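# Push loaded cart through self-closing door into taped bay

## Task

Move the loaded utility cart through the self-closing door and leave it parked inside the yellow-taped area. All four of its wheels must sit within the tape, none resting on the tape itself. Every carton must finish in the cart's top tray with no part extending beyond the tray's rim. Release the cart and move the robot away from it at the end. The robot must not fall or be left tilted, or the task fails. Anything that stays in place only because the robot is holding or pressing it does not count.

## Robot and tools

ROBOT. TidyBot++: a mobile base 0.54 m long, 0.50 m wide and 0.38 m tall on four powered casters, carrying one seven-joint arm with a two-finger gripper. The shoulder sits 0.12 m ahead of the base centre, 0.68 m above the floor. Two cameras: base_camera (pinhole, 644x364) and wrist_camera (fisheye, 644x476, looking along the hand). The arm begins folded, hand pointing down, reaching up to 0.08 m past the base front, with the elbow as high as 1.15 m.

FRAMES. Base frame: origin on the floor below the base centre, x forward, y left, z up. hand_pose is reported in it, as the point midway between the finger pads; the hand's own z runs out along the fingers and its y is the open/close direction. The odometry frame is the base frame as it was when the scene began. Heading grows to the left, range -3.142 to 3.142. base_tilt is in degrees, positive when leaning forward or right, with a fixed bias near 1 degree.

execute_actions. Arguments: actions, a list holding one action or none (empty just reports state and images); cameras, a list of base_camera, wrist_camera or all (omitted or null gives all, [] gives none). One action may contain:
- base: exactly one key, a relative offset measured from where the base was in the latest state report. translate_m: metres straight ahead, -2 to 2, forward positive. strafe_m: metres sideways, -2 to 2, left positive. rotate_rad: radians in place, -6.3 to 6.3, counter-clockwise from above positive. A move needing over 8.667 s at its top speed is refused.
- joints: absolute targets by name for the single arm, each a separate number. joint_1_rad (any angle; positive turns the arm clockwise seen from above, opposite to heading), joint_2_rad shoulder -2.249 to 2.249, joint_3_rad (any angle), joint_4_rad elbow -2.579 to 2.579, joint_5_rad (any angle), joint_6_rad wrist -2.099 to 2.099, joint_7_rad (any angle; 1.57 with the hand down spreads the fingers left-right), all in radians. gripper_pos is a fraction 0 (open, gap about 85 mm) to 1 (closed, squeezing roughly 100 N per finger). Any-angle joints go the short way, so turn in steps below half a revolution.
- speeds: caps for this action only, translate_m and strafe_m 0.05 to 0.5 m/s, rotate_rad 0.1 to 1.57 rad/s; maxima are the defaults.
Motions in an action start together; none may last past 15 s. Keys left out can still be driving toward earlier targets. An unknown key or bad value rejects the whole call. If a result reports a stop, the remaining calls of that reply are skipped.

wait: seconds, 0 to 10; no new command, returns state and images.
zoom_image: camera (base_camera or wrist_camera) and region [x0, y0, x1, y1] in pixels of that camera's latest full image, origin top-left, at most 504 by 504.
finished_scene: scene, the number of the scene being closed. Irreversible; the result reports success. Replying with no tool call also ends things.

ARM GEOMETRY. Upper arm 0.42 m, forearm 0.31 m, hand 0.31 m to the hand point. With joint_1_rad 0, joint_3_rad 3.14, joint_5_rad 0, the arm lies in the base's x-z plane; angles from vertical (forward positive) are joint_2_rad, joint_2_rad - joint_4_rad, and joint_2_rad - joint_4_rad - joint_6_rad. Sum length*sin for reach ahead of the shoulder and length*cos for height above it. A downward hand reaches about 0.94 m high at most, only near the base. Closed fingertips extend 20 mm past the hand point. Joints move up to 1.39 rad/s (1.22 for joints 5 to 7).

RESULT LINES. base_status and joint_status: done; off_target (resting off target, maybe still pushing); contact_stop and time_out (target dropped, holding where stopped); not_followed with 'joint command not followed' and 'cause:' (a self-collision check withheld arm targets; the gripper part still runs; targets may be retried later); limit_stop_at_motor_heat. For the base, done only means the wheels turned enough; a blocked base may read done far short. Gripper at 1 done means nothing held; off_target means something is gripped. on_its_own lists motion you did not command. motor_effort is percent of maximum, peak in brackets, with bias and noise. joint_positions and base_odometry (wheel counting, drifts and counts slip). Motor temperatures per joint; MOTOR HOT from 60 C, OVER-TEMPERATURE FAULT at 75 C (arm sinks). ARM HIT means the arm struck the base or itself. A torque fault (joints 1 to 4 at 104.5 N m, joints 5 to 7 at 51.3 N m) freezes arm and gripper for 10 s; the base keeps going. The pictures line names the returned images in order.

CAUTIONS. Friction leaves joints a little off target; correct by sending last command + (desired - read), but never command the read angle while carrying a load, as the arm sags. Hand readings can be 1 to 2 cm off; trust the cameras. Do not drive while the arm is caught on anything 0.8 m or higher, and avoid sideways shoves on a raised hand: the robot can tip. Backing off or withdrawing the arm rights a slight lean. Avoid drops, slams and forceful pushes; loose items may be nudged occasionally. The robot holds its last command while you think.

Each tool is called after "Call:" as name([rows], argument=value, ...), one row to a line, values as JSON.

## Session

Call:
execute_actions(actions=[])

Scene clock: 0.00 s.
Motor temperatures (°C, as the motors report them): [37 32 31 35 37 46 39]
base_odometry: x=+0.000 y=+0.000 heading=+0.000 (m, m, rad; odometry frame)
base_tilt: forward=+0.0 right=+0.7 (deg)
base_status: not commanded
joint_positions: joint_1_rad=-0.049 joint_2_rad=-0.386 joint_3_rad=+3.097 joint_4_rad=-2.533 joint_5_rad=-0.031 joint_6_rad=-0.878 joint_7_rad=+1.568 gripper_pos=+0.000
joint_status: not commanded
motor_effort: joint_1_rad=+0 joint_2_rad=+0 joint_3_rad=+1 joint_4_rad=+15 joint_5_rad=+0 joint_6_rad=+0 joint_7_rad=-1 (%)
hand_pose: x=+0.2588 y=+0.0201 z=+0.5909 quat_wxyz=(-0.007, +0.998, +0.035, +0.058) (m; base frame)
pictures: base_camera, wrist_camera
Images, in order (width x height): base_camera 644x364, wrist_camera 644x476.

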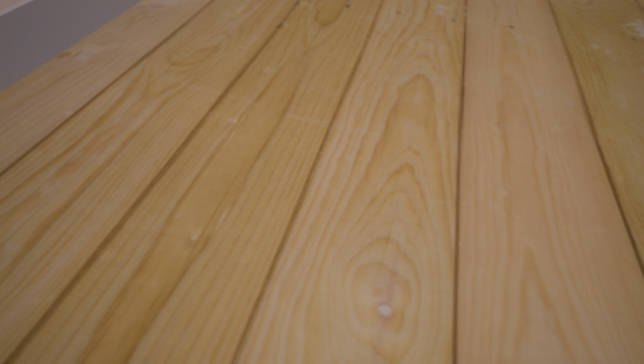

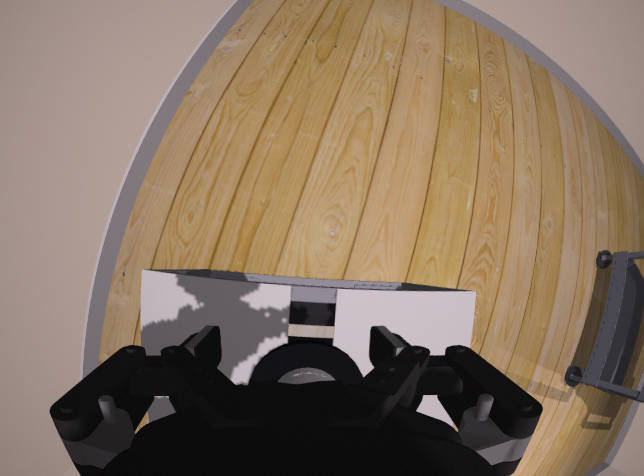

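Call:
execute_actions([
  {"base":{"rotate_rad":2.85},"joints":{"joint_1_rad":-1.3,"joint_2_rad":-0.6,"joint_3_rad":3.15,"joint_5_rad":0.02,"joint_4_rad":-2.2,"joint_6_rad":-0.4}},
])

Scene clock: 5.03 s.
Motor temperatures (°C, as the motors report them): [37 32 31 36 37 46 39]
base_odometry: x=+0.000 y=+0.000 heading=+2.849 (m, m, rad; odometry frame)
base_tilt: forward=-0.1 right=+0.6 (deg)
base_status: done
joint_positions: joint_1_rad=-1.293 joint_2_rad=-0.577 joint_3_rad=+3.137 joint_4_rad=-2.223 joint_5_rad=-0.010 joint_6_rad=-0.430 joint_7_rad=+1.568 gripper_pos=+0.000
joint_status: all done
motor_effort: joint_1_rad=+0(0) joint_2_rad=-1(1) joint_3_rad=+1(1) joint_4_rad=+21(22) joint_5_rad=+0(1) joint_6_rad=+8(6) joint_7_rad=+0(1) (%)
hand_pose: x=+0.2122 y=+0.3438 z=+0.8599 quat_wxyz=(-0.310, +0.689, +0.518, +0.402) (m; base frame)
pictures: base_camera, wrist_camera
Images, in order (width x height): base_camera 644x364, wrist_camera 644x476.

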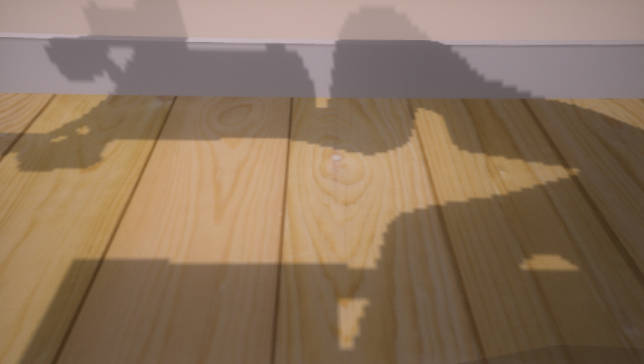

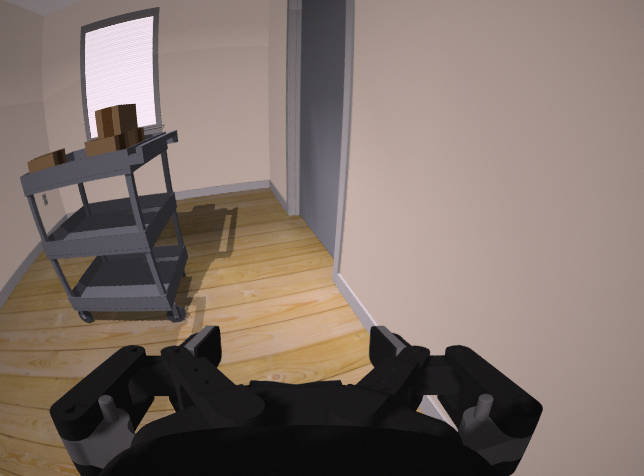

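Call:
execute_actions([
  {"base":{"translate_m":0.37},"joints":{"joint_1_rad":3.14,"joint_2_rad":-0.02,"joint_4_rad":-2.52,"joint_6_rad":0.94,"joint_7_rad":-0.03}},
])

Call:
execute_actions([
  {"base":{"strafe_m":1.1}},
])

Scene clock: 14.83 s.
Motor temperatures (°C, as the motors report them): [37 32 31 36 37 46 39]
base_odometry: x=-0.354 y=+0.106 heading=+2.850 (m, m, rad; odometry frame)
base_tilt: forward=+0.0 right=+0.7 (deg)
base_status: done
joint_positions: joint_1_rad=-3.134 joint_2_rad=-0.041 joint_3_rad=+3.148 joint_4_rad=-2.494 joint_5_rad=-0.009 joint_6_rad=+0.908 joint_7_rad=-0.002 gripper_pos=+0.000
joint_status: all done
motor_effort: joint_1_rad=+0(1) joint_2_rad=-13(14) joint_3_rad=+0(3) joint_4_rad=+16(22) joint_5_rad=+0(1) joint_6_rad=+8(9) joint_7_rad=+0(1) (%)
hand_pose: x=-0.3747 y=+0.0080 z=+0.8678 quat_wxyz=(-0.510, +0.501, +0.486, -0.503) (m; base frame)
pictures: base_camera, wrist_camera
Images, in order (width x height): base_camera 644x364, wrist_camera 644x476.

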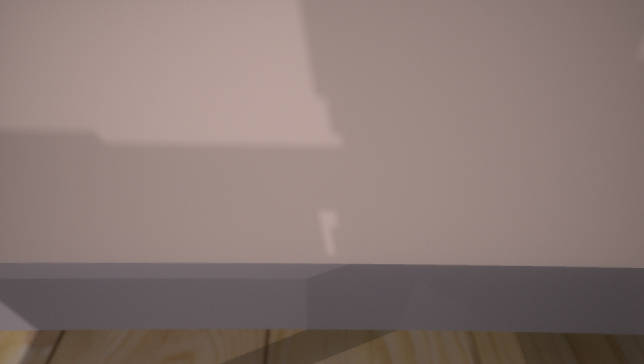

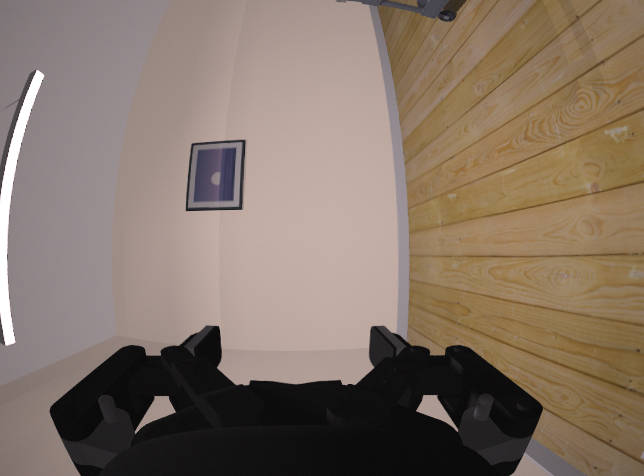

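Scene clock: 18.40 s.
Motor temperatures (°C, as the motors report them): [37 32 31 36 37 46 39]
base_odometry: x=-0.672 y=-0.947 heading=+2.850 (m, m, rad; odometry frame)
base_tilt: forward=-0.1 right=+0.5 (deg)
base_status: done
joint_positions: joint_1_rad=-3.136 joint_2_rad=-0.041 joint_3_rad=+3.148 joint_4_rad=-2.495 joint_5_rad=-0.006 joint_6_rad=+0.908 joint_7_rad=-0.002 gripper_pos=+0.000
joint_status: not commanded
motor_effort: joint_1_rad=+0(3) joint_2_rad=-13(14) joint_3_rad=+0(2) joint_4_rad=+16(16) joint_5_rad=+0(1) joint_6_rad=+8(8) joint_7_rad=-1(1) (%)
hand_pose: x=-0.3746 y=+0.0060 z=+0.8671 quat_wxyz=(-0.509, +0.499, +0.488, -0.504) (m; base frame)
pictures: base_camera, wrist_camera
Images, in order (width x height): base_camera 644x364, wrist_camera 644x476.

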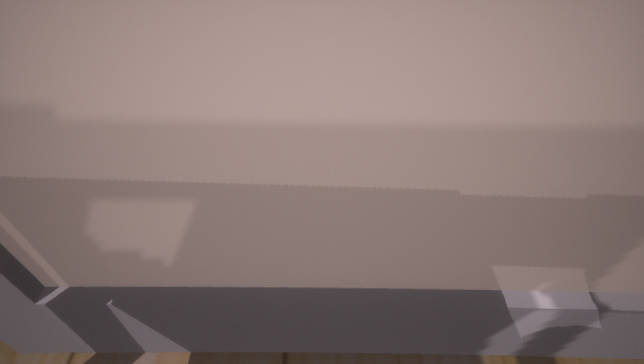

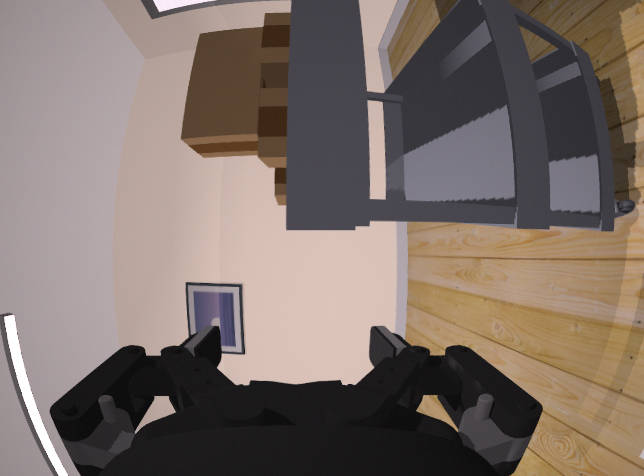

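Call:
execute_actions([
  {"base":{"strafe_m":0.29}},
])

Call:
execute_actions([
  {"base":{"translate_m":-0.1},"speeds":{"translate_m":0.12}},
])

Scene clock: 22.30 s.
Motor temperatures (°C, as the motors report them): [37 32 31 36 37 46 39]
base_odometry: x=-0.756 y=-1.225 heading=+2.849 (m, m, rad; odometry frame)
base_tilt: forward=-0.1 right=+0.6 (deg)
base_status: done
joint_positions: joint_1_rad=-3.138 joint_2_rad=-0.041 joint_3_rad=+3.150 joint_4_rad=-2.495 joint_5_rad=-0.005 joint_6_rad=+0.908 joint_7_rad=-0.002 gripper_pos=+0.000
joint_status: not commanded
motor_effort: joint_1_rad=+1(1) joint_2_rad=-15(15) joint_3_rad=+0(2) joint_4_rad=+16(16) joint_5_rad=+0(1) joint_6_rad=+8(9) joint_7_rad=+0(1) (%)
hand_pose: x=-0.3746 y=+0.0060 z=+0.8670 quat_wxyz=(-0.509, +0.499, +0.488, -0.503) (m; base frame)
pictures: base_camera, wrist_camera
Images, in order (width x height): base_camera 644x364, wrist_camera 644x476.

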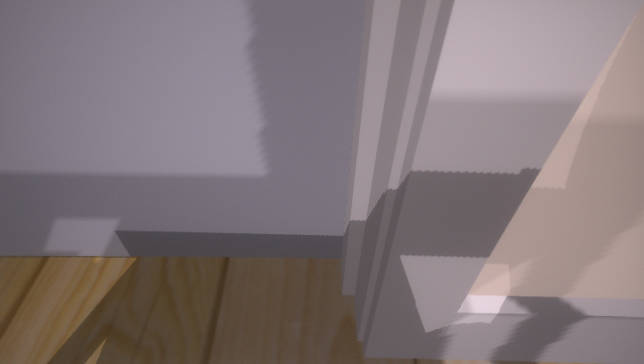

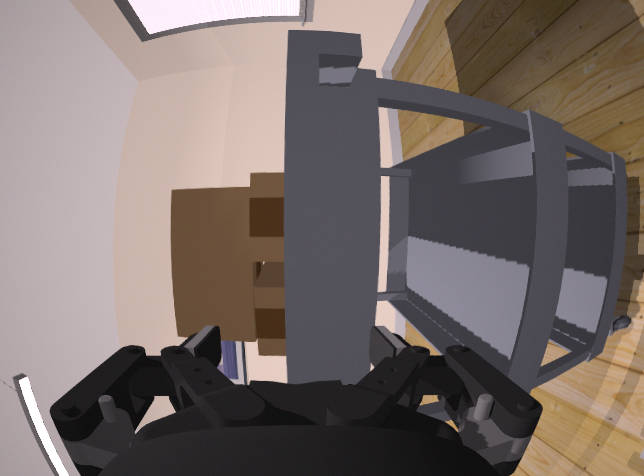

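Scene clock: 23.73 s.
Motor temperatures (°C, as the motors report them): [37 32 31 36 37 46 39]
base_odometry: x=-0.660 y=-1.254 heading=+2.849 (m, m, rad; odometry frame)
base_tilt: forward=-0.2 right=+0.7 (deg)
base_status: done
joint_positions: joint_1_rad=-3.138 joint_2_rad=-0.034 joint_3_rad=+3.150 joint_4_rad=-2.499 joint_5_rad=-0.005 joint_6_rad=+0.909 joint_7_rad=-0.002 gripper_pos=+0.000
joint_status: not commanded
motor_effort: joint_1_rad=+1(0) joint_2_rad=-15(15) joint_3_rad=+0(0) joint_4_rad=+16(17) joint_5_rad=+0(0) joint_6_rad=+8(8) joint_7_rad=-1(0) (%)
hand_pose: x=-0.3750 y=+0.0060 z=+0.8618 quat_wxyz=(-0.506, +0.502, +0.491, -0.501) (m; base frame)
pictures: base_camera, wrist_camera
Images, in order (width x height): base_camera 644x364, wrist_camera 644x476.

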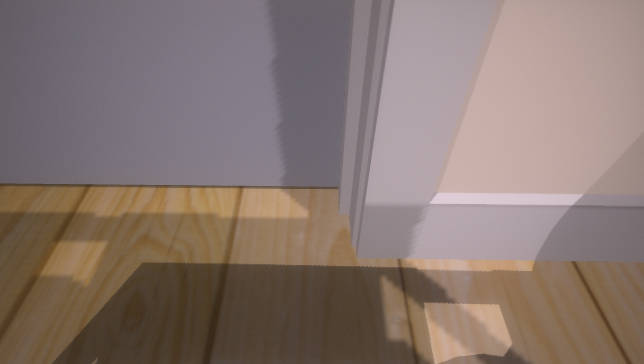

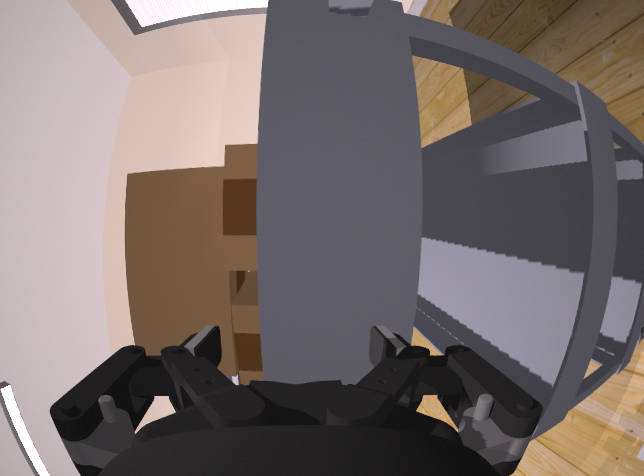

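Call:
execute_actions([
  {"base":{"translate_m":0.01},"joints":{"gripper_pos":1}},
], cameras=[])

Call:
execute_actions([
  {"base":{"strafe_m":0.22},"speeds":{"strafe_m":0.12}},
], cameras=[])

Call:
execute_actions([
  {"base":{"strafe_m":0.21},"speeds":{"strafe_m":0.12},"joints":{"joint_1_rad":3.0}},
], cameras=["wrist_camera"])

Call:
execute_actions([
  {"base":{"translate_m":0.5},"speeds":{"translate_m":0.09}},
])

Scene clock: 27.23 s.
Motor temperatures (°C, as the motors report them): [37 32 31 36 37 46 39]
base_odometry: x=-0.669 y=-1.251 heading=+2.849 (m, m, rad; odometry frame)
base_tilt: forward=-0.1 right=+0.6 (deg)
base_status: done
joint_positions: joint_1_rad=-3.138 joint_2_rad=-0.032 joint_3_rad=+3.150 joint_4_rad=-2.503 joint_5_rad=-0.005 joint_6_rad=+0.918 joint_7_rad=-0.002 gripper_pos=+0.740
joint_status: gripper_pos off_target (ended at +0.740, target +1.000)
motor_effort: joint_1_rad=+1(0) joint_2_rad=-12(16) joint_3_rad=+0(1) joint_4_rad=+13(22) joint_5_rad=+0(1) joint_6_rad=+6(11) joint_7_rad=-1(1) (%)
hand_pose: x=-0.3743 y=+0.0060 z=+0.8619 quat_wxyz=(-0.507, +0.501, +0.490, -0.502) (m; base frame)
pictures: none
No camera images: the call's "cameras" was empty. Leave "cameras" out to get every camera's image.

Scene clock: 29.67 s.
Motor temperatures (°C, as the motors report them): [37 32 31 36 37 46 39]
base_odometry: x=-0.733 y=-1.462 heading=+2.849 (m, m, rad; odometry frame)
base_tilt: forward=-0.1 right=+0.6 (deg)
base_status: done
joint_positions: joint_1_rad=-3.172 joint_2_rad=-0.032 joint_3_rad=+3.124 joint_4_rad=-2.503 joint_5_rad=+0.030 joint_6_rad=+0.919 joint_7_rad=-0.012 gripper_pos=+0.740
joint_status: not commanded
motor_effort: joint_1_rad=+6(9) joint_2_rad=-14(13) joint_3_rad=+6(8) joint_4_rad=+14(17) joint_5_rad=-4(6) joint_6_rad=+6(7) joint_7_rad=-1(1) (%)
hand_pose: x=-0.3728 y=-0.0327 z=+0.8619 quat_wxyz=(-0.488, +0.475, +0.514, -0.521) (m; base frame)
pictures: none
No camera images: the call's "cameras" was empty. Leave "cameras" out to get every camera's image.

Scene clock: 32.00 s.
Motor temperatures (°C, as the motors report them): [37 32 31 36 37 47 39]
base_odometry: x=-0.793 y=-1.663 heading=+2.850 (m, m, rad; odometry frame)
base_tilt: forward=-0.1 right=+0.6 (deg)
base_status: done
joint_positions: joint_1_rad=-3.298 joint_2_rad=-0.031 joint_3_rad=+3.136 joint_4_rad=-2.503 joint_5_rad=+0.030 joint_6_rad=+0.920 joint_7_rad=-0.012 gripper_pos=+0.740
joint_status: all done
motor_effort: joint_1_rad=+3(9) joint_2_rad=-13(15) joint_3_rad=+3(8) joint_4_rad=+14(15) joint_5_rad=-2(6) joint_6_rad=+6(6) joint_7_rad=-1(0) (%)
hand_pose: x=-0.3662 y=-0.0882 z=+0.8618 quat_wxyz=(-0.457, +0.445, +0.541, -0.548) (m; base frame)
pictures: wrist_camera
Images, in order (width x height): wrist_camera 644x476.

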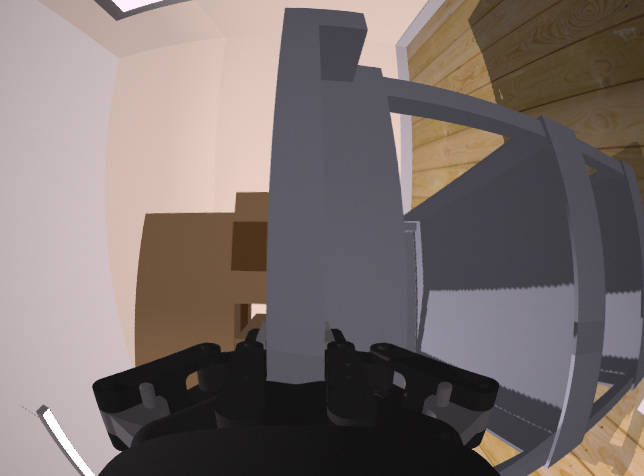

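Scene clock: 38.40 s.
Motor temperatures (°C, as the motors report them): [37 32 31 36 37 47 39]
base_odometry: x=-1.272 y=-1.519 heading=+2.850 (m, m, rad; odometry frame)
base_tilt: forward=-0.1 right=+0.6 (deg)
base_status: done
joint_positions: joint_1_rad=-3.250 joint_2_rad=-0.027 joint_3_rad=+3.181 joint_4_rad=-2.501 joint_5_rad=+0.010 joint_6_rad=+0.924 joint_7_rad=-0.012 gripper_pos=+0.740
joint_status: not commanded
motor_effort: joint_1_rad=-6(8) joint_2_rad=-13(20) joint_3_rad=-6(9) joint_4_rad=+14(20) joint_5_rad=+5(6) joint_6_rad=+7(9) joint_7_rad=-2(3) (%)
hand_pose: x=-0.3744 y=-0.0375 z=+0.8618 quat_wxyz=(-0.484, +0.477, +0.512, -0.526) (m; base frame)
pictures: base_camera, wrist_camera
Images, in order (width x height): base_camera 644x364, wrist_camera 644x476.

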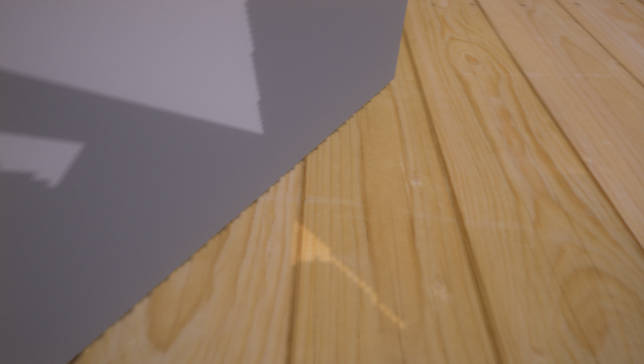

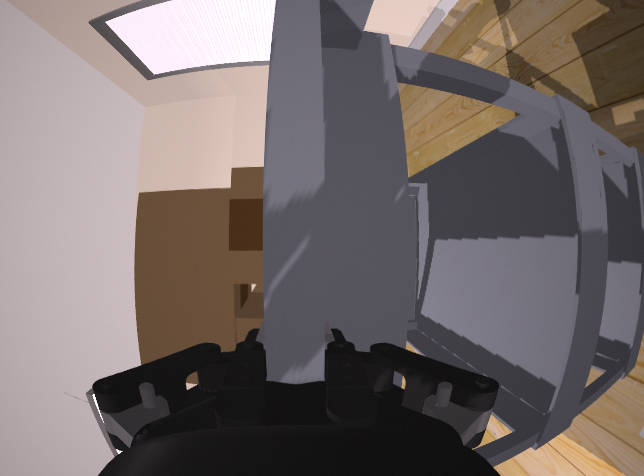

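Call:
execute_actions([
  {"base":{"translate_m":1.0},"speeds":{"translate_m":0.18},"joints":{"joint_1_rad":3.14}},
])

Call:
execute_actions([
  {"base":{"translate_m":0.45},"speeds":{"translate_m":0.18}},
])

Scene clock: 45.93 s.
Motor temperatures (°C, as the motors report them): [37 32 31 36 37 47 39]
base_odometry: x=-2.230 y=-1.232 heading=+2.850 (m, m, rad; odometry frame)
base_tilt: forward=-0.2 right=+0.6 (deg)
base_status: done
joint_positions: joint_1_rad=-3.113 joint_2_rad=-0.024 joint_3_rad=+3.179 joint_4_rad=-2.499 joint_5_rad=+0.009 joint_6_rad=+0.925 joint_7_rad=-0.012 gripper_pos=+0.740
joint_status: all done
motor_effort: joint_1_rad=-3(9) joint_2_rad=-13(21) joint_3_rad=-4(8) joint_4_rad=+15(15) joint_5_rad=+1(6) joint_6_rad=+6(7) joint_7_rad=-2(2) (%)
hand_pose: x=-0.3762 y=+0.0292 z=+0.8618 quat_wxyz=(-0.518, +0.511, +0.478, -0.492) (m; base frame)
pictures: base_camera, wrist_camera
Images, in order (width x height): base_camera 644x364, wrist_camera 644x476.

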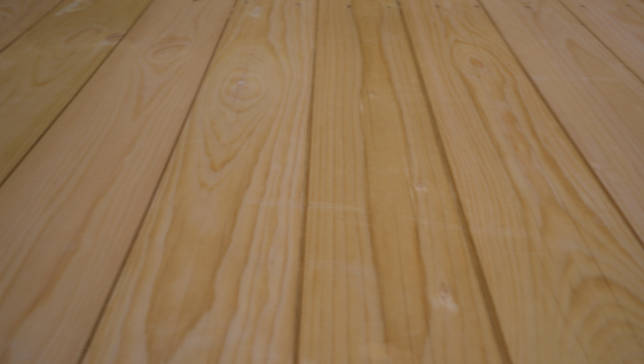

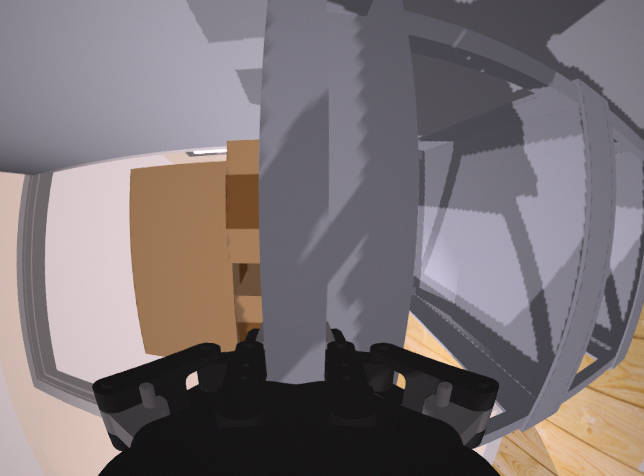

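Scene clock: 49.13 s.
Motor temperatures (°C, as the motors report them): [37 32 31 36 37 47 39]
base_odometry: x=-2.661 y=-1.102 heading=+2.850 (m, m, rad; odometry frame)
base_tilt: forward=-0.1 right=+0.6 (deg)
base_status: done
joint_positions: joint_1_rad=-3.132 joint_2_rad=-0.024 joint_3_rad=+3.160 joint_4_rad=-2.500 joint_5_rad=+0.009 joint_6_rad=+0.925 joint_7_rad=-0.012 gripper_pos=+0.740
joint_status: not commanded
motor_effort: joint_1_rad=+1(4) joint_2_rad=-11(21) joint_3_rad=+0(6) joint_4_rad=+15(15) joint_5_rad=-1(2) joint_6_rad=+6(8) joint_7_rad=-2(2) (%)
hand_pose: x=-0.3764 y=+0.0100 z=+0.8618 quat_wxyz=(-0.508, +0.502, +0.488, -0.502) (m; base frame)
pictures: base_camera, wrist_camera
Images, in order (width x height): base_camera 644x364, wrist_camera 644x476.

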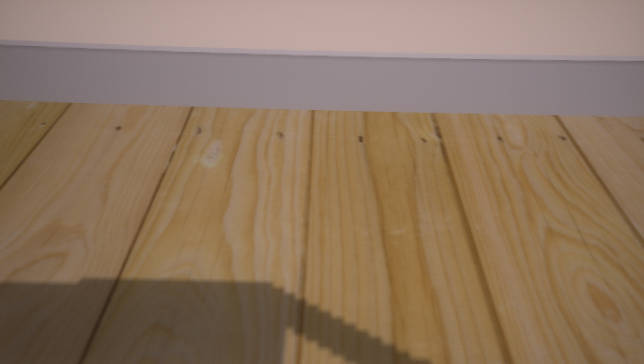

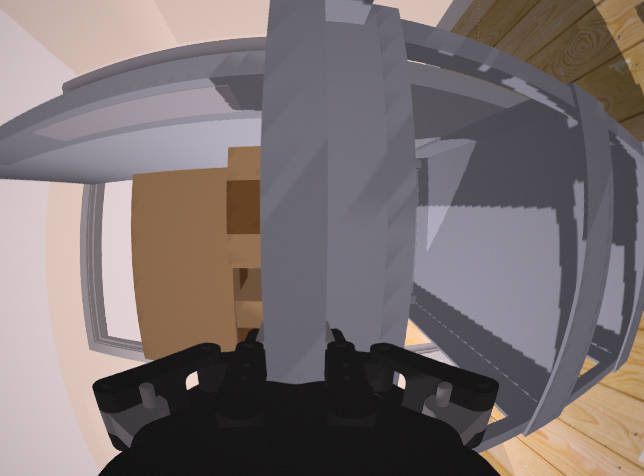

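Call:
execute_actions([
  {"base":{"translate_m":0.15},"speeds":{"translate_m":0.18}},
], cameras=[])

Call:
execute_actions([
  {"base":{"strafe_m":-0.25},"speeds":{"strafe_m":0.15},"joints":{"joint_1_rad":3.24}},
], cameras=[])

Call:
execute_actions([
  {"base":{"strafe_m":-0.25},"speeds":{"strafe_m":0.15},"joints":{"joint_1_rad":3.43}},
], cameras=["wrist_camera"])

Call:
execute_actions([
  {"base":{"strafe_m":-0.25},"speeds":{"strafe_m":0.15},"joints":{"joint_1_rad":3.62}},
])

Scene clock: 54.10 s.
Motor temperatures (°C, as the motors report them): [37 32 31 36 37 47 39]
base_odometry: x=-2.805 y=-1.059 heading=+2.850 (m, m, rad; odometry frame)
base_tilt: forward=-0.1 right=+0.7 (deg)
base_status: done
joint_positions: joint_1_rad=-3.140 joint_2_rad=-0.024 joint_3_rad=+3.152 joint_4_rad=-2.500 joint_5_rad=+0.009 joint_6_rad=+0.925 joint_7_rad=-0.012 gripper_pos=+0.740
joint_status: not commanded
motor_effort: joint_1_rad=+2(3) joint_2_rad=-11(22) joint_3_rad=+2(3) joint_4_rad=+16(16) joint_5_rad=-2(3) joint_6_rad=+7(9) joint_7_rad=-2(2) (%)
hand_pose: x=-0.3764 y=+0.0023 z=+0.8618 quat_wxyz=(-0.505, +0.498, +0.492, -0.506) (m; base frame)
pictures: none
No camera images: the call's "cameras" was empty. Leave "cameras" out to get every camera's image.

Scene clock: 56.43 s.
Motor temperatures (°C, as the motors report them): [37 32 31 36 37 47 39]
base_odometry: x=-2.733 y=-0.819 heading=+2.850 (m, m, rad; odometry frame)
base_tilt: forward=-0.1 right=+0.7 (deg)
base_status: done
joint_positions: joint_1_rad=-3.019 joint_2_rad=-0.023 joint_3_rad=+3.172 joint_4_rad=-2.499 joint_5_rad=+0.009 joint_6_rad=+0.926 joint_7_rad=-0.012 gripper_pos=+0.740
joint_status: all done
motor_effort: joint_1_rad=-4(9) joint_2_rad=-9(16) joint_3_rad=-4(9) joint_4_rad=+15(17) joint_5_rad=+3(7) joint_6_rad=+5(7) joint_7_rad=-2(2) (%)
hand_pose: x=-0.3718 y=+0.0723 z=+0.8618 quat_wxyz=(-0.539, +0.531, +0.455, -0.469) (m; base frame)
pictures: none
No camera images: the call's "cameras" was empty. Leave "cameras" out to get every camera's image.

Scene clock: 58.77 s.
Motor temperatures (°C, as the motors report them): [37 32 31 36 37 47 39]
base_odometry: x=-2.661 y=-0.580 heading=+2.850 (m, m, rad; odometry frame)
base_tilt: forward=-0.1 right=+0.6 (deg)
base_status: done
joint_positions: joint_1_rad=-2.840 joint_2_rad=-0.022 joint_3_rad=+3.162 joint_4_rad=-2.497 joint_5_rad=+0.009 joint_6_rad=+0.926 joint_7_rad=-0.012 gripper_pos=+0.740
joint_status: all done
motor_effort: joint_1_rad=-1(7) joint_2_rad=-11(17) joint_3_rad=-1(7) joint_4_rad=+15(16) joint_5_rad=+1(5) joint_6_rad=+6(8) joint_7_rad=-2(2) (%)
hand_pose: x=-0.3532 y=+0.1536 z=+0.8618 quat_wxyz=(-0.577, +0.568, +0.409, -0.422) (m; base frame)
pictures: wrist_camera
Images, in order (width x height): wrist_camera 644x476.

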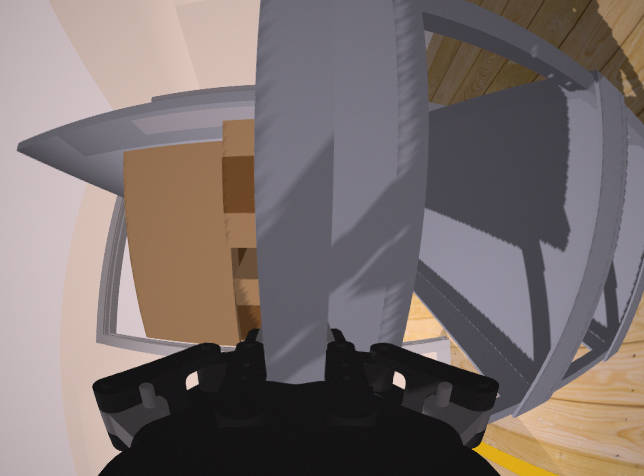

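Scene clock: 61.10 s.
Motor temperatures (°C, as the motors report them): [37 32 31 36 37 47 39]
base_odometry: x=-2.590 y=-0.340 heading=+2.850 (m, m, rad; odometry frame)
base_tilt: forward=+0.0 right=+0.7 (deg)
base_status: done
joint_positions: joint_1_rad=-2.651 joint_2_rad=-0.020 joint_3_rad=+3.162 joint_4_rad=-2.496 joint_5_rad=+0.015 joint_6_rad=+0.926 joint_7_rad=-0.012 gripper_pos=+0.740
joint_status: all done
motor_effort: joint_1_rad=-1(5) joint_2_rad=-11(19) joint_3_rad=-1(6) joint_4_rad=+14(15) joint_5_rad=+1(4) joint_6_rad=+6(8) joint_7_rad=-1(2) (%)
hand_pose: x=-0.3169 y=+0.2388 z=+0.8618 quat_wxyz=(-0.614, +0.602, +0.356, -0.366) (m; base frame)
pictures: base_camera, wrist_camera
Images, in order (width x height): base_camera 644x364, wrist_camera 644x476.

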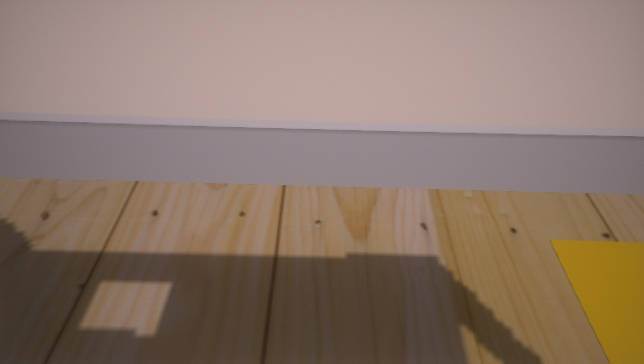

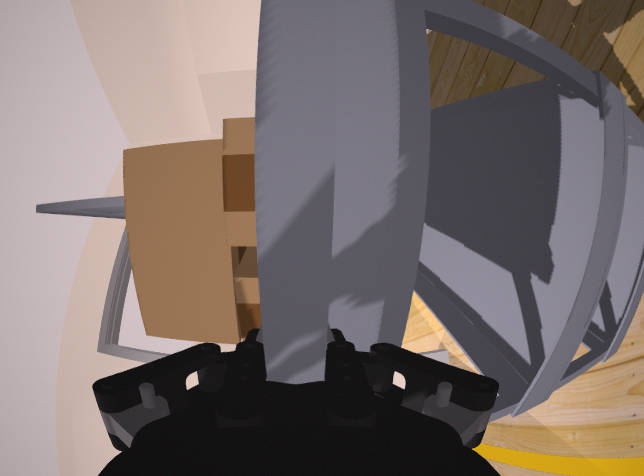

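Call:
execute_actions([
  {"base":{"strafe_m":-0.3},"speeds":{"strafe_m":0.18},"joints":{"joint_1_rad":3.82}},
], cameras=[])

Call:
execute_actions([
  {"base":{"strafe_m":-0.35},"speeds":{"strafe_m":0.18},"joints":{"joint_1_rad":3.98}},
], cameras=[])

Call:
execute_actions([
  {"base":{"strafe_m":-0.45},"speeds":{"strafe_m":0.18},"joints":{"joint_1_rad":4.1}},
])

Scene clock: 65.50 s.
Motor temperatures (°C, as the motors report them): [37 32 31 36 37 47 39]
base_odometry: x=-2.504 y=-0.053 heading=+2.850 (m, m, rad; odometry frame)
base_tilt: forward=-0.1 right=+0.6 (deg)
base_status: done
joint_positions: joint_1_rad=-2.444 joint_2_rad=-0.023 joint_3_rad=+3.168 joint_4_rad=-2.500 joint_5_rad=+0.017 joint_6_rad=+0.927 joint_7_rad=-0.012 gripper_pos=+0.740
joint_status: all done
motor_effort: joint_1_rad=-3(6) joint_2_rad=-12(20) joint_3_rad=-3(6) joint_4_rad=+15(16) joint_5_rad=+3(5) joint_6_rad=+7(8) joint_7_rad=-1(1) (%)
hand_pose: x=-0.2561 y=+0.3242 z=+0.8618 quat_wxyz=(-0.649, +0.636, +0.291, -0.299) (m; base frame)
pictures: none
No camera images: the call's "cameras" was empty. Leave "cameras" out to get every camera's image.

Scene clock: 68.17 s.
Motor temperatures (°C, as the motors report them): [37 32 31 36 37 47 39]
base_odometry: x=-2.403 y=+0.283 heading=+2.850 (m, m, rad; odometry frame)
base_tilt: forward=-0.1 right=+0.7 (deg)
base_status: done
joint_positions: joint_1_rad=-2.265 joint_2_rad=-0.028 joint_3_rad=+3.184 joint_4_rad=-2.504 joint_5_rad=+0.007 joint_6_rad=+0.927 joint_7_rad=-0.012 gripper_pos=+0.740
joint_status: all done
motor_effort: joint_1_rad=-5(10) joint_2_rad=-11(21) joint_3_rad=-6(10) joint_4_rad=+16(17) joint_5_rad=+4(6) joint_6_rad=+7(8) joint_7_rad=-3(3) (%)
hand_pose: x=-0.1829 y=+0.3911 z=+0.8618 quat_wxyz=(-0.675, +0.663, +0.222, -0.234) (m; base frame)
pictures: none
No camera images: the call's "cameras" was empty. Leave "cameras" out to get every camera's image.

Scene clock: 71.40 s.
Motor temperatures (°C, as the motors report them): [37 32 31 36 37 47 39]
base_odometry: x=-2.274 y=+0.714 heading=+2.850 (m, m, rad; odometry frame)
base_tilt: forward=-0.1 right=+0.7 (deg)
base_status: done
joint_positions: joint_1_rad=-2.123 joint_2_rad=-0.030 joint_3_rad=+3.205 joint_4_rad=-2.506 joint_5_rad=-0.001 joint_6_rad=+0.927 joint_7_rad=-0.012 gripper_pos=+0.740
joint_status: joint_1_rad off_target (ended at -2.123, target -2.183)
motor_effort: joint_1_rad=-9(13) joint_2_rad=-10(21) joint_3_rad=-9(13) joint_4_rad=+16(16) joint_5_rad=+5(7) joint_6_rad=+8(9) joint_7_rad=-6(7) (%)
hand_pose: x=-0.1134 y=+0.4353 z=+0.8619 quat_wxyz=(-0.692, +0.680, +0.164, -0.178) (m; base frame)
pictures: base_camera, wrist_camera
Images, in order (width x height): base_camera 644x364, wrist_camera 644x476.

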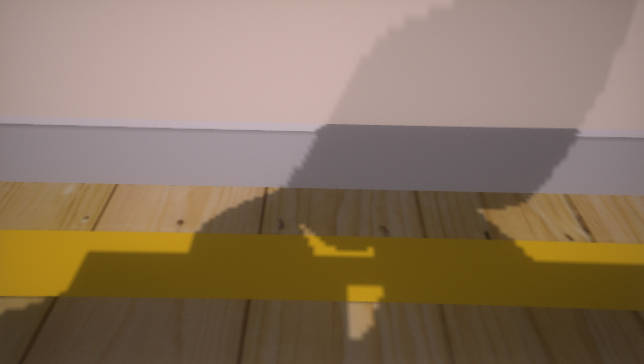

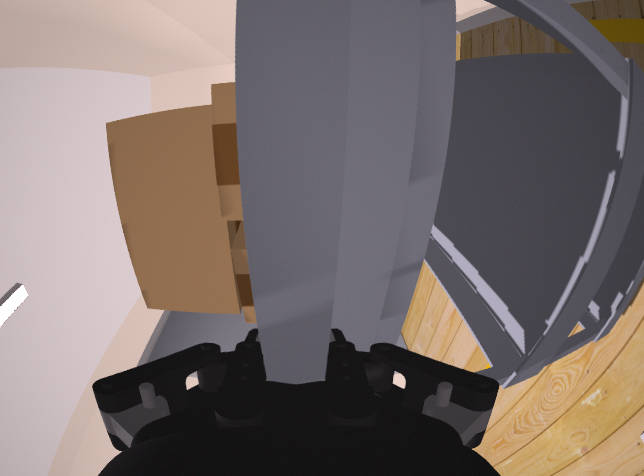

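Call:
execute_actions([
  {"base":{"strafe_m":-0.33},"speeds":{"strafe_m":0.15},"joints":{"joint_1_rad":4.25,"joint_2_rad":-0.2,"joint_4_rad":-2.567,"joint_6_rad":0.8}},
])

Scene clock: 76.13 s.
Motor temperatures (°C, as the motors report them): [37 32 31 36 37 47 39]
base_odometry: x=-2.179 y=+1.030 heading=+2.850 (m, m, rad; odometry frame)
base_tilt: forward=-0.1 right=+0.6 (deg)
base_status: done
joint_positions: joint_1_rad=-2.004 joint_2_rad=-0.168 joint_3_rad=+3.180 joint_4_rad=-2.567 joint_5_rad=-0.004 joint_6_rad=+0.815 joint_7_rad=-0.027 gripper_pos=+0.740
joint_status: all done
motor_effort: joint_1_rad=-6(13) joint_2_rad=-14(23) joint_3_rad=-6(13) joint_4_rad=+16(22) joint_5_rad=+7(8) joint_6_rad=+8(14) joint_7_rad=+2(7) (%)
hand_pose: x=-0.0553 y=+0.4191 z=+0.8613 quat_wxyz=(-0.687, +0.700, +0.126, -0.149) (m; base frame)
pictures: base_camera, wrist_camera
Images, in order (width x height): base_camera 644x364, wrist_camera 644x476.

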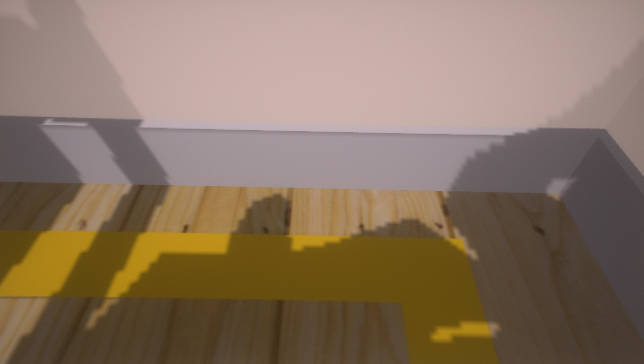

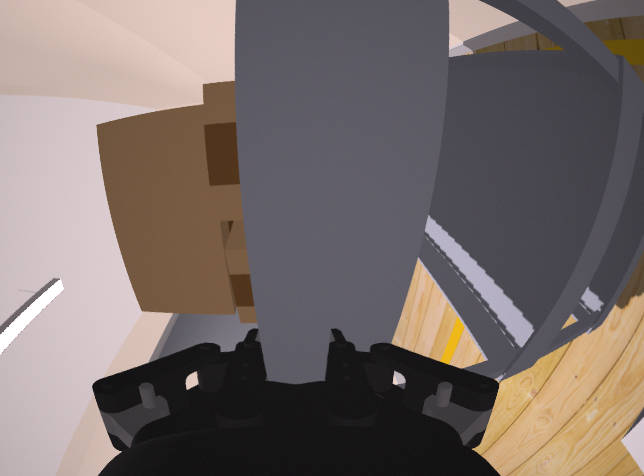

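Call:
execute_actions([
  {"joints":{"gripper_pos":0}},
], cameras=[])

Call:
execute_actions([
  {"base":{"translate_m":0.08},"joints":{"joint_1_rad":3.3}},
], cameras=[])

Call:
execute_actions([
  {"base":{"strafe_m":0.05}},
], cameras=[])

Call:
execute_actions([
  {"base":{"translate_m":-0.95},"joints":{"joint_2_rad":-0.2,"joint_4_rad":-1.0,"joint_6_rad":-1.7,"joint_7_rad":1.57}},
], cameras=["base_camera"])

Call:
execute_actions([
  {"base":{"strafe_m":1.4},"joints":{"joint_1_rad":0.6}},
])

Scene clock: 81.27 s.
Motor temperatures (°C, as the motors report them): [37 32 31 36 37 47 39]
base_odometry: x=-2.179 y=+1.030 heading=+2.850 (m, m, rad; odometry frame)
base_tilt: forward=-0.1 right=+0.6 (deg)
base_status: not commanded
joint_positions: joint_1_rad=-2.032 joint_2_rad=-0.183 joint_3_rad=+3.151 joint_4_rad=-2.567 joint_5_rad=-0.004 joint_6_rad=+0.815 joint_7_rad=-0.027 gripper_pos=+0.000
joint_status: all done
motor_effort: joint_1_rad=+1(6) joint_2_rad=-10(13) joint_3_rad=+0(7) joint_4_rad=+15(16) joint_5_rad=+0(8) joint_6_rad=+7(9) joint_7_rad=-1(3) (%)
hand_pose: x=-0.0781 y=+0.4056 z=+0.8677 quat_wxyz=(-0.687, +0.691, +0.147, -0.168) (m; base frame)
pictures: none
No camera images: the call's "cameras" was empty. Leave "cameras" out to get every camera's image.

Scene clock: 83.50 s.
Motor temperatures (°C, as the motors report them): [37 32 31 36 37 47 39]
base_odometry: x=-2.256 y=+1.054 heading=+2.850 (m, m, rad; odometry frame)
base_tilt: forward=+0.0 right=+0.7 (deg)
base_status: done
joint_positions: joint_1_rad=-2.973 joint_2_rad=-0.186 joint_3_rad=+3.151 joint_4_rad=-2.567 joint_5_rad=-0.004 joint_6_rad=+0.815 joint_7_rad=-0.027 gripper_pos=+0.000
joint_status: all done
motor_effort: joint_1_rad=+0(1) joint_2_rad=-10(11) joint_3_rad=+0(2) joint_4_rad=+16(16) joint_5_rad=+0(1) joint_6_rad=+8(8) joint_7_rad=+0(1) (%)
hand_pose: x=-0.3243 y=+0.0794 z=+0.8692 quat_wxyz=(-0.537, +0.549, +0.443, -0.462) (m; base frame)
pictures: none
No camera images: the call's "cameras" was empty. Leave "cameras" out to get every camera's image.

Scene clock: 84.50 s.
Motor temperatures (°C, as the motors report them): [37 32 31 36 37 47 39]
base_odometry: x=-2.271 y=+1.006 heading=+2.850 (m, m, rad; odometry frame)
base_tilt: forward=-0.1 right=+0.7 (deg)
base_status: done
joint_positions: joint_1_rad=-2.974 joint_2_rad=-0.186 joint_3_rad=+3.151 joint_4_rad=-2.567 joint_5_rad=-0.004 joint_6_rad=+0.815 joint_7_rad=-0.027 gripper_pos=+0.000
joint_status: not commanded
motor_effort: joint_1_rad=+0(0) joint_2_rad=-10(10) joint_3_rad=+1(1) joint_4_rad=+16(16) joint_5_rad=+0(1) joint_6_rad=+8(8) joint_7_rad=-1(0) (%)
hand_pose: x=-0.3244 y=+0.0790 z=+0.8692 quat_wxyz=(-0.537, +0.548, +0.444, -0.463) (m; base frame)
pictures: none
No camera images: the call's "cameras" was empty. Leave "cameras" out to get every camera's image.

Scene clock: 87.77 s.
Motor temperatures (°C, as the motors report them): [37 32 31 36 37 47 39]
base_odometry: x=-1.361 y=+0.732 heading=+2.849 (m, m, rad; odometry frame)
base_tilt: forward=-0.1 right=+0.6 (deg)
base_status: done
joint_positions: joint_1_rad=-2.974 joint_2_rad=-0.189 joint_3_rad=+3.151 joint_4_rad=-1.023 joint_5_rad=-0.004 joint_6_rad=-1.668 joint_7_rad=+1.542 gripper_pos=+0.000
joint_status: all done
motor_effort: joint_1_rad=+1(0) joint_2_rad=-8(15) joint_3_rad=+0(0) joint_4_rad=+16(21) joint_5_rad=+0(0) joint_6_rad=+5(8) joint_7_rad=-1(0) (%)
hand_pose: x=-0.2156 y=+0.0580 z=+1.0563 quat_wxyz=(-0.313, +0.097, +0.944, +0.021) (m; base frame)
pictures: base_camera
Images, in order (width x height): base_camera 644x364.

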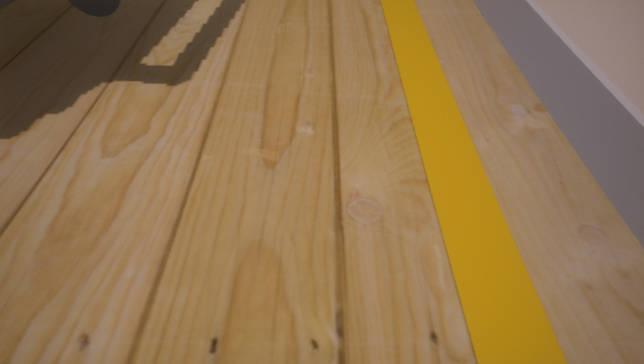

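Scene clock: 91.93 s.
Motor temperatures (°C, as the motors report them): [37 32 31 36 37 47 39]
base_odometry: x=-1.763 y=-0.609 heading=+2.850 (m, m, rad; odometry frame)
base_tilt: forward=-0.1 right=+0.7 (deg)
base_status: done
joint_positions: joint_1_rad=-5.675 joint_2_rad=-0.191 joint_3_rad=+3.151 joint_4_rad=-1.023 joint_5_rad=-0.004 joint_6_rad=-1.669 joint_7_rad=+1.542 gripper_pos=+0.000
joint_status: all done
motor_effort: joint_1_rad=+1(2) joint_2_rad=-8(10) joint_3_rad=+0(3) joint_4_rad=+16(16) joint_5_rad=+0(1) joint_6_rad=+4(6) joint_7_rad=-1(1) (%)
hand_pose: x=+0.3961 y=-0.1945 z=+1.0572 quat_wxyz=(-0.089, -0.900, +0.301, -0.302) (m; base frame)
pictures: base_camera, wrist_camera
Images, in order (width x height): base_camera 644x364, wrist_camera 644x476.

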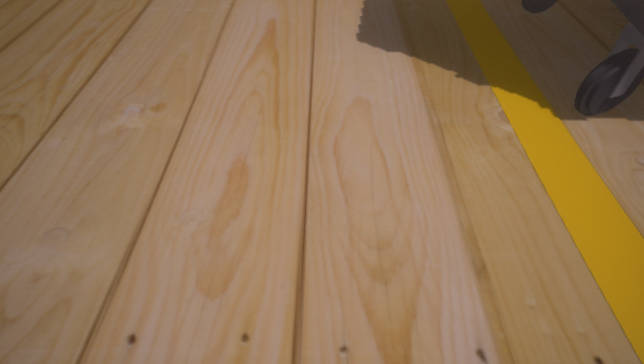

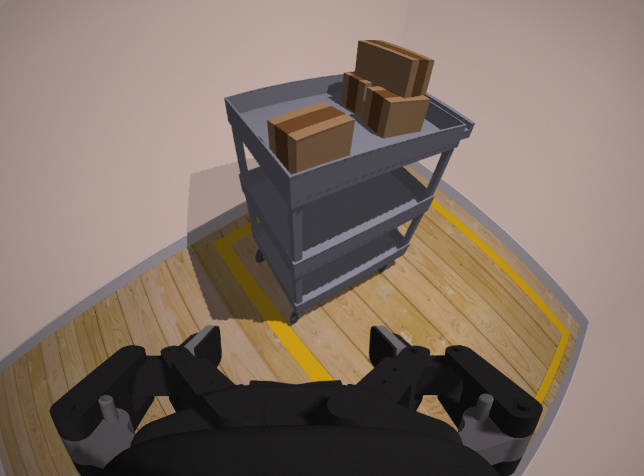

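Just inside; I'll nudge it for margin.

Call:
execute_actions([
  {"base":{"translate_m":0.8},"joints":{"joint_1_rad":-0.5}},
], cameras=[])

Call:
execute_actions([
  {"base":{"strafe_m":-0.17},"speeds":{"strafe_m":0.07}},
], cameras=[])

Call:
execute_actions([
  {"base":{"strafe_m":0.55},"joints":{"joint_1_rad":1.5}},
], cameras=["wrist_camera"])

Scene clock: 97.60 s.
Motor temperatures (°C, as the motors report them): [37 32 31 36 37 47 39]
base_odometry: x=-2.530 y=-0.380 heading=+2.850 (m, m, rad; odometry frame)
base_tilt: forward=-0.1 right=+0.6 (deg)
base_status: done
joint_positions: joint_1_rad=-6.772 joint_2_rad=-0.194 joint_3_rad=+3.151 joint_4_rad=-1.022 joint_5_rad=-0.003 joint_6_rad=-1.670 joint_7_rad=+1.542 gripper_pos=+0.000
joint_status: all done
motor_effort: joint_1_rad=+0(1) joint_2_rad=-9(11) joint_3_rad=+1(1) joint_4_rad=+16(16) joint_5_rad=+0(1) joint_6_rad=+5(5) joint_7_rad=+0(1) (%)
hand_pose: x=+0.4178 y=+0.1572 z=+1.0582 quat_wxyz=(+0.082, -0.925, -0.212, -0.305) (m; base frame)
pictures: none
No camera images: the call's "cameras" was empty. Leave "cameras" out to get every camera's image.

Scene clock: 100.53 s.
Motor temperatures (°C, as the motors report them): [37 32 31 36 37 47 39]
base_odometry: x=-2.481 y=-0.217 heading=+2.849 (m, m, rad; odometry frame)
base_tilt: forward=-0.1 right=+0.6 (deg)
base_status: done
joint_positions: joint_1_rad=-6.773 joint_2_rad=-0.195 joint_3_rad=+3.151 joint_4_rad=-1.021 joint_5_rad=-0.002 joint_6_rad=-1.671 joint_7_rad=+1.542 gripper_pos=+0.000
joint_status: not commanded
motor_effort: joint_1_rad=+1(1) joint_2_rad=-7(16) joint_3_rad=+0(3) joint_4_rad=+15(18) joint_5_rad=+0(1) joint_6_rad=+4(5) joint_7_rad=-1(1) (%)
hand_pose: x=+0.4168 y=+0.1571 z=+1.0588 quat_wxyz=(+0.082, -0.924, -0.213, -0.306) (m; base frame)
pictures: none
No camera images: the call's "cameras" was empty. Leave "cameras" out to get every camera's image.

Scene clock: 103.63 s.
Motor temperatures (°C, as the motors report them): [37 32 31 36 37 47 39]
base_odometry: x=-2.640 y=-0.743 heading=+2.849 (m, m, rad; odometry frame)
base_tilt: forward=-0.1 right=+0.7 (deg)
base_status: done
joint_positions: joint_1_rad=-4.794 joint_2_rad=-0.195 joint_3_rad=+3.149 joint_4_rad=-1.021 joint_5_rad=-0.002 joint_6_rad=-1.671 joint_7_rad=+1.542 gripper_pos=+0.000
joint_status: all done
motor_effort: joint_1_rad=+1(1) joint_2_rad=-9(13) joint_3_rad=+0(3) joint_4_rad=+16(17) joint_5_rad=+0(1) joint_6_rad=+4(5) joint_7_rad=-1(1) (%)
hand_pose: x=+0.1454 y=-0.3357 z=+1.0589 quat_wxyz=(-0.211, -0.686, +0.655, -0.236) (m; base frame)
pictures: wrist_camera
Images, in order (width x height): wrist_camera 644x476.

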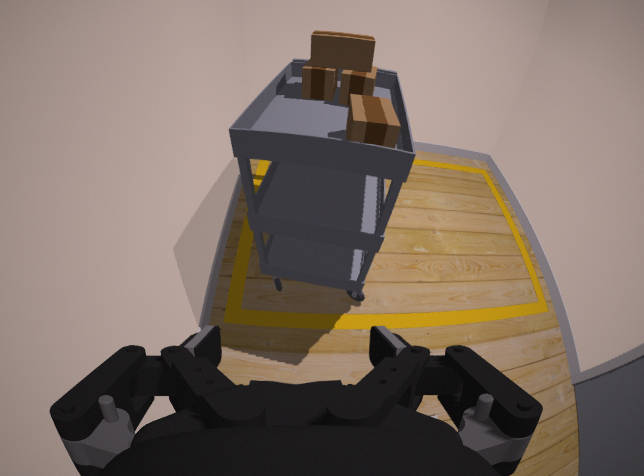

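Call:
finished_scene(scene=2)

The scene is finished: the task was done.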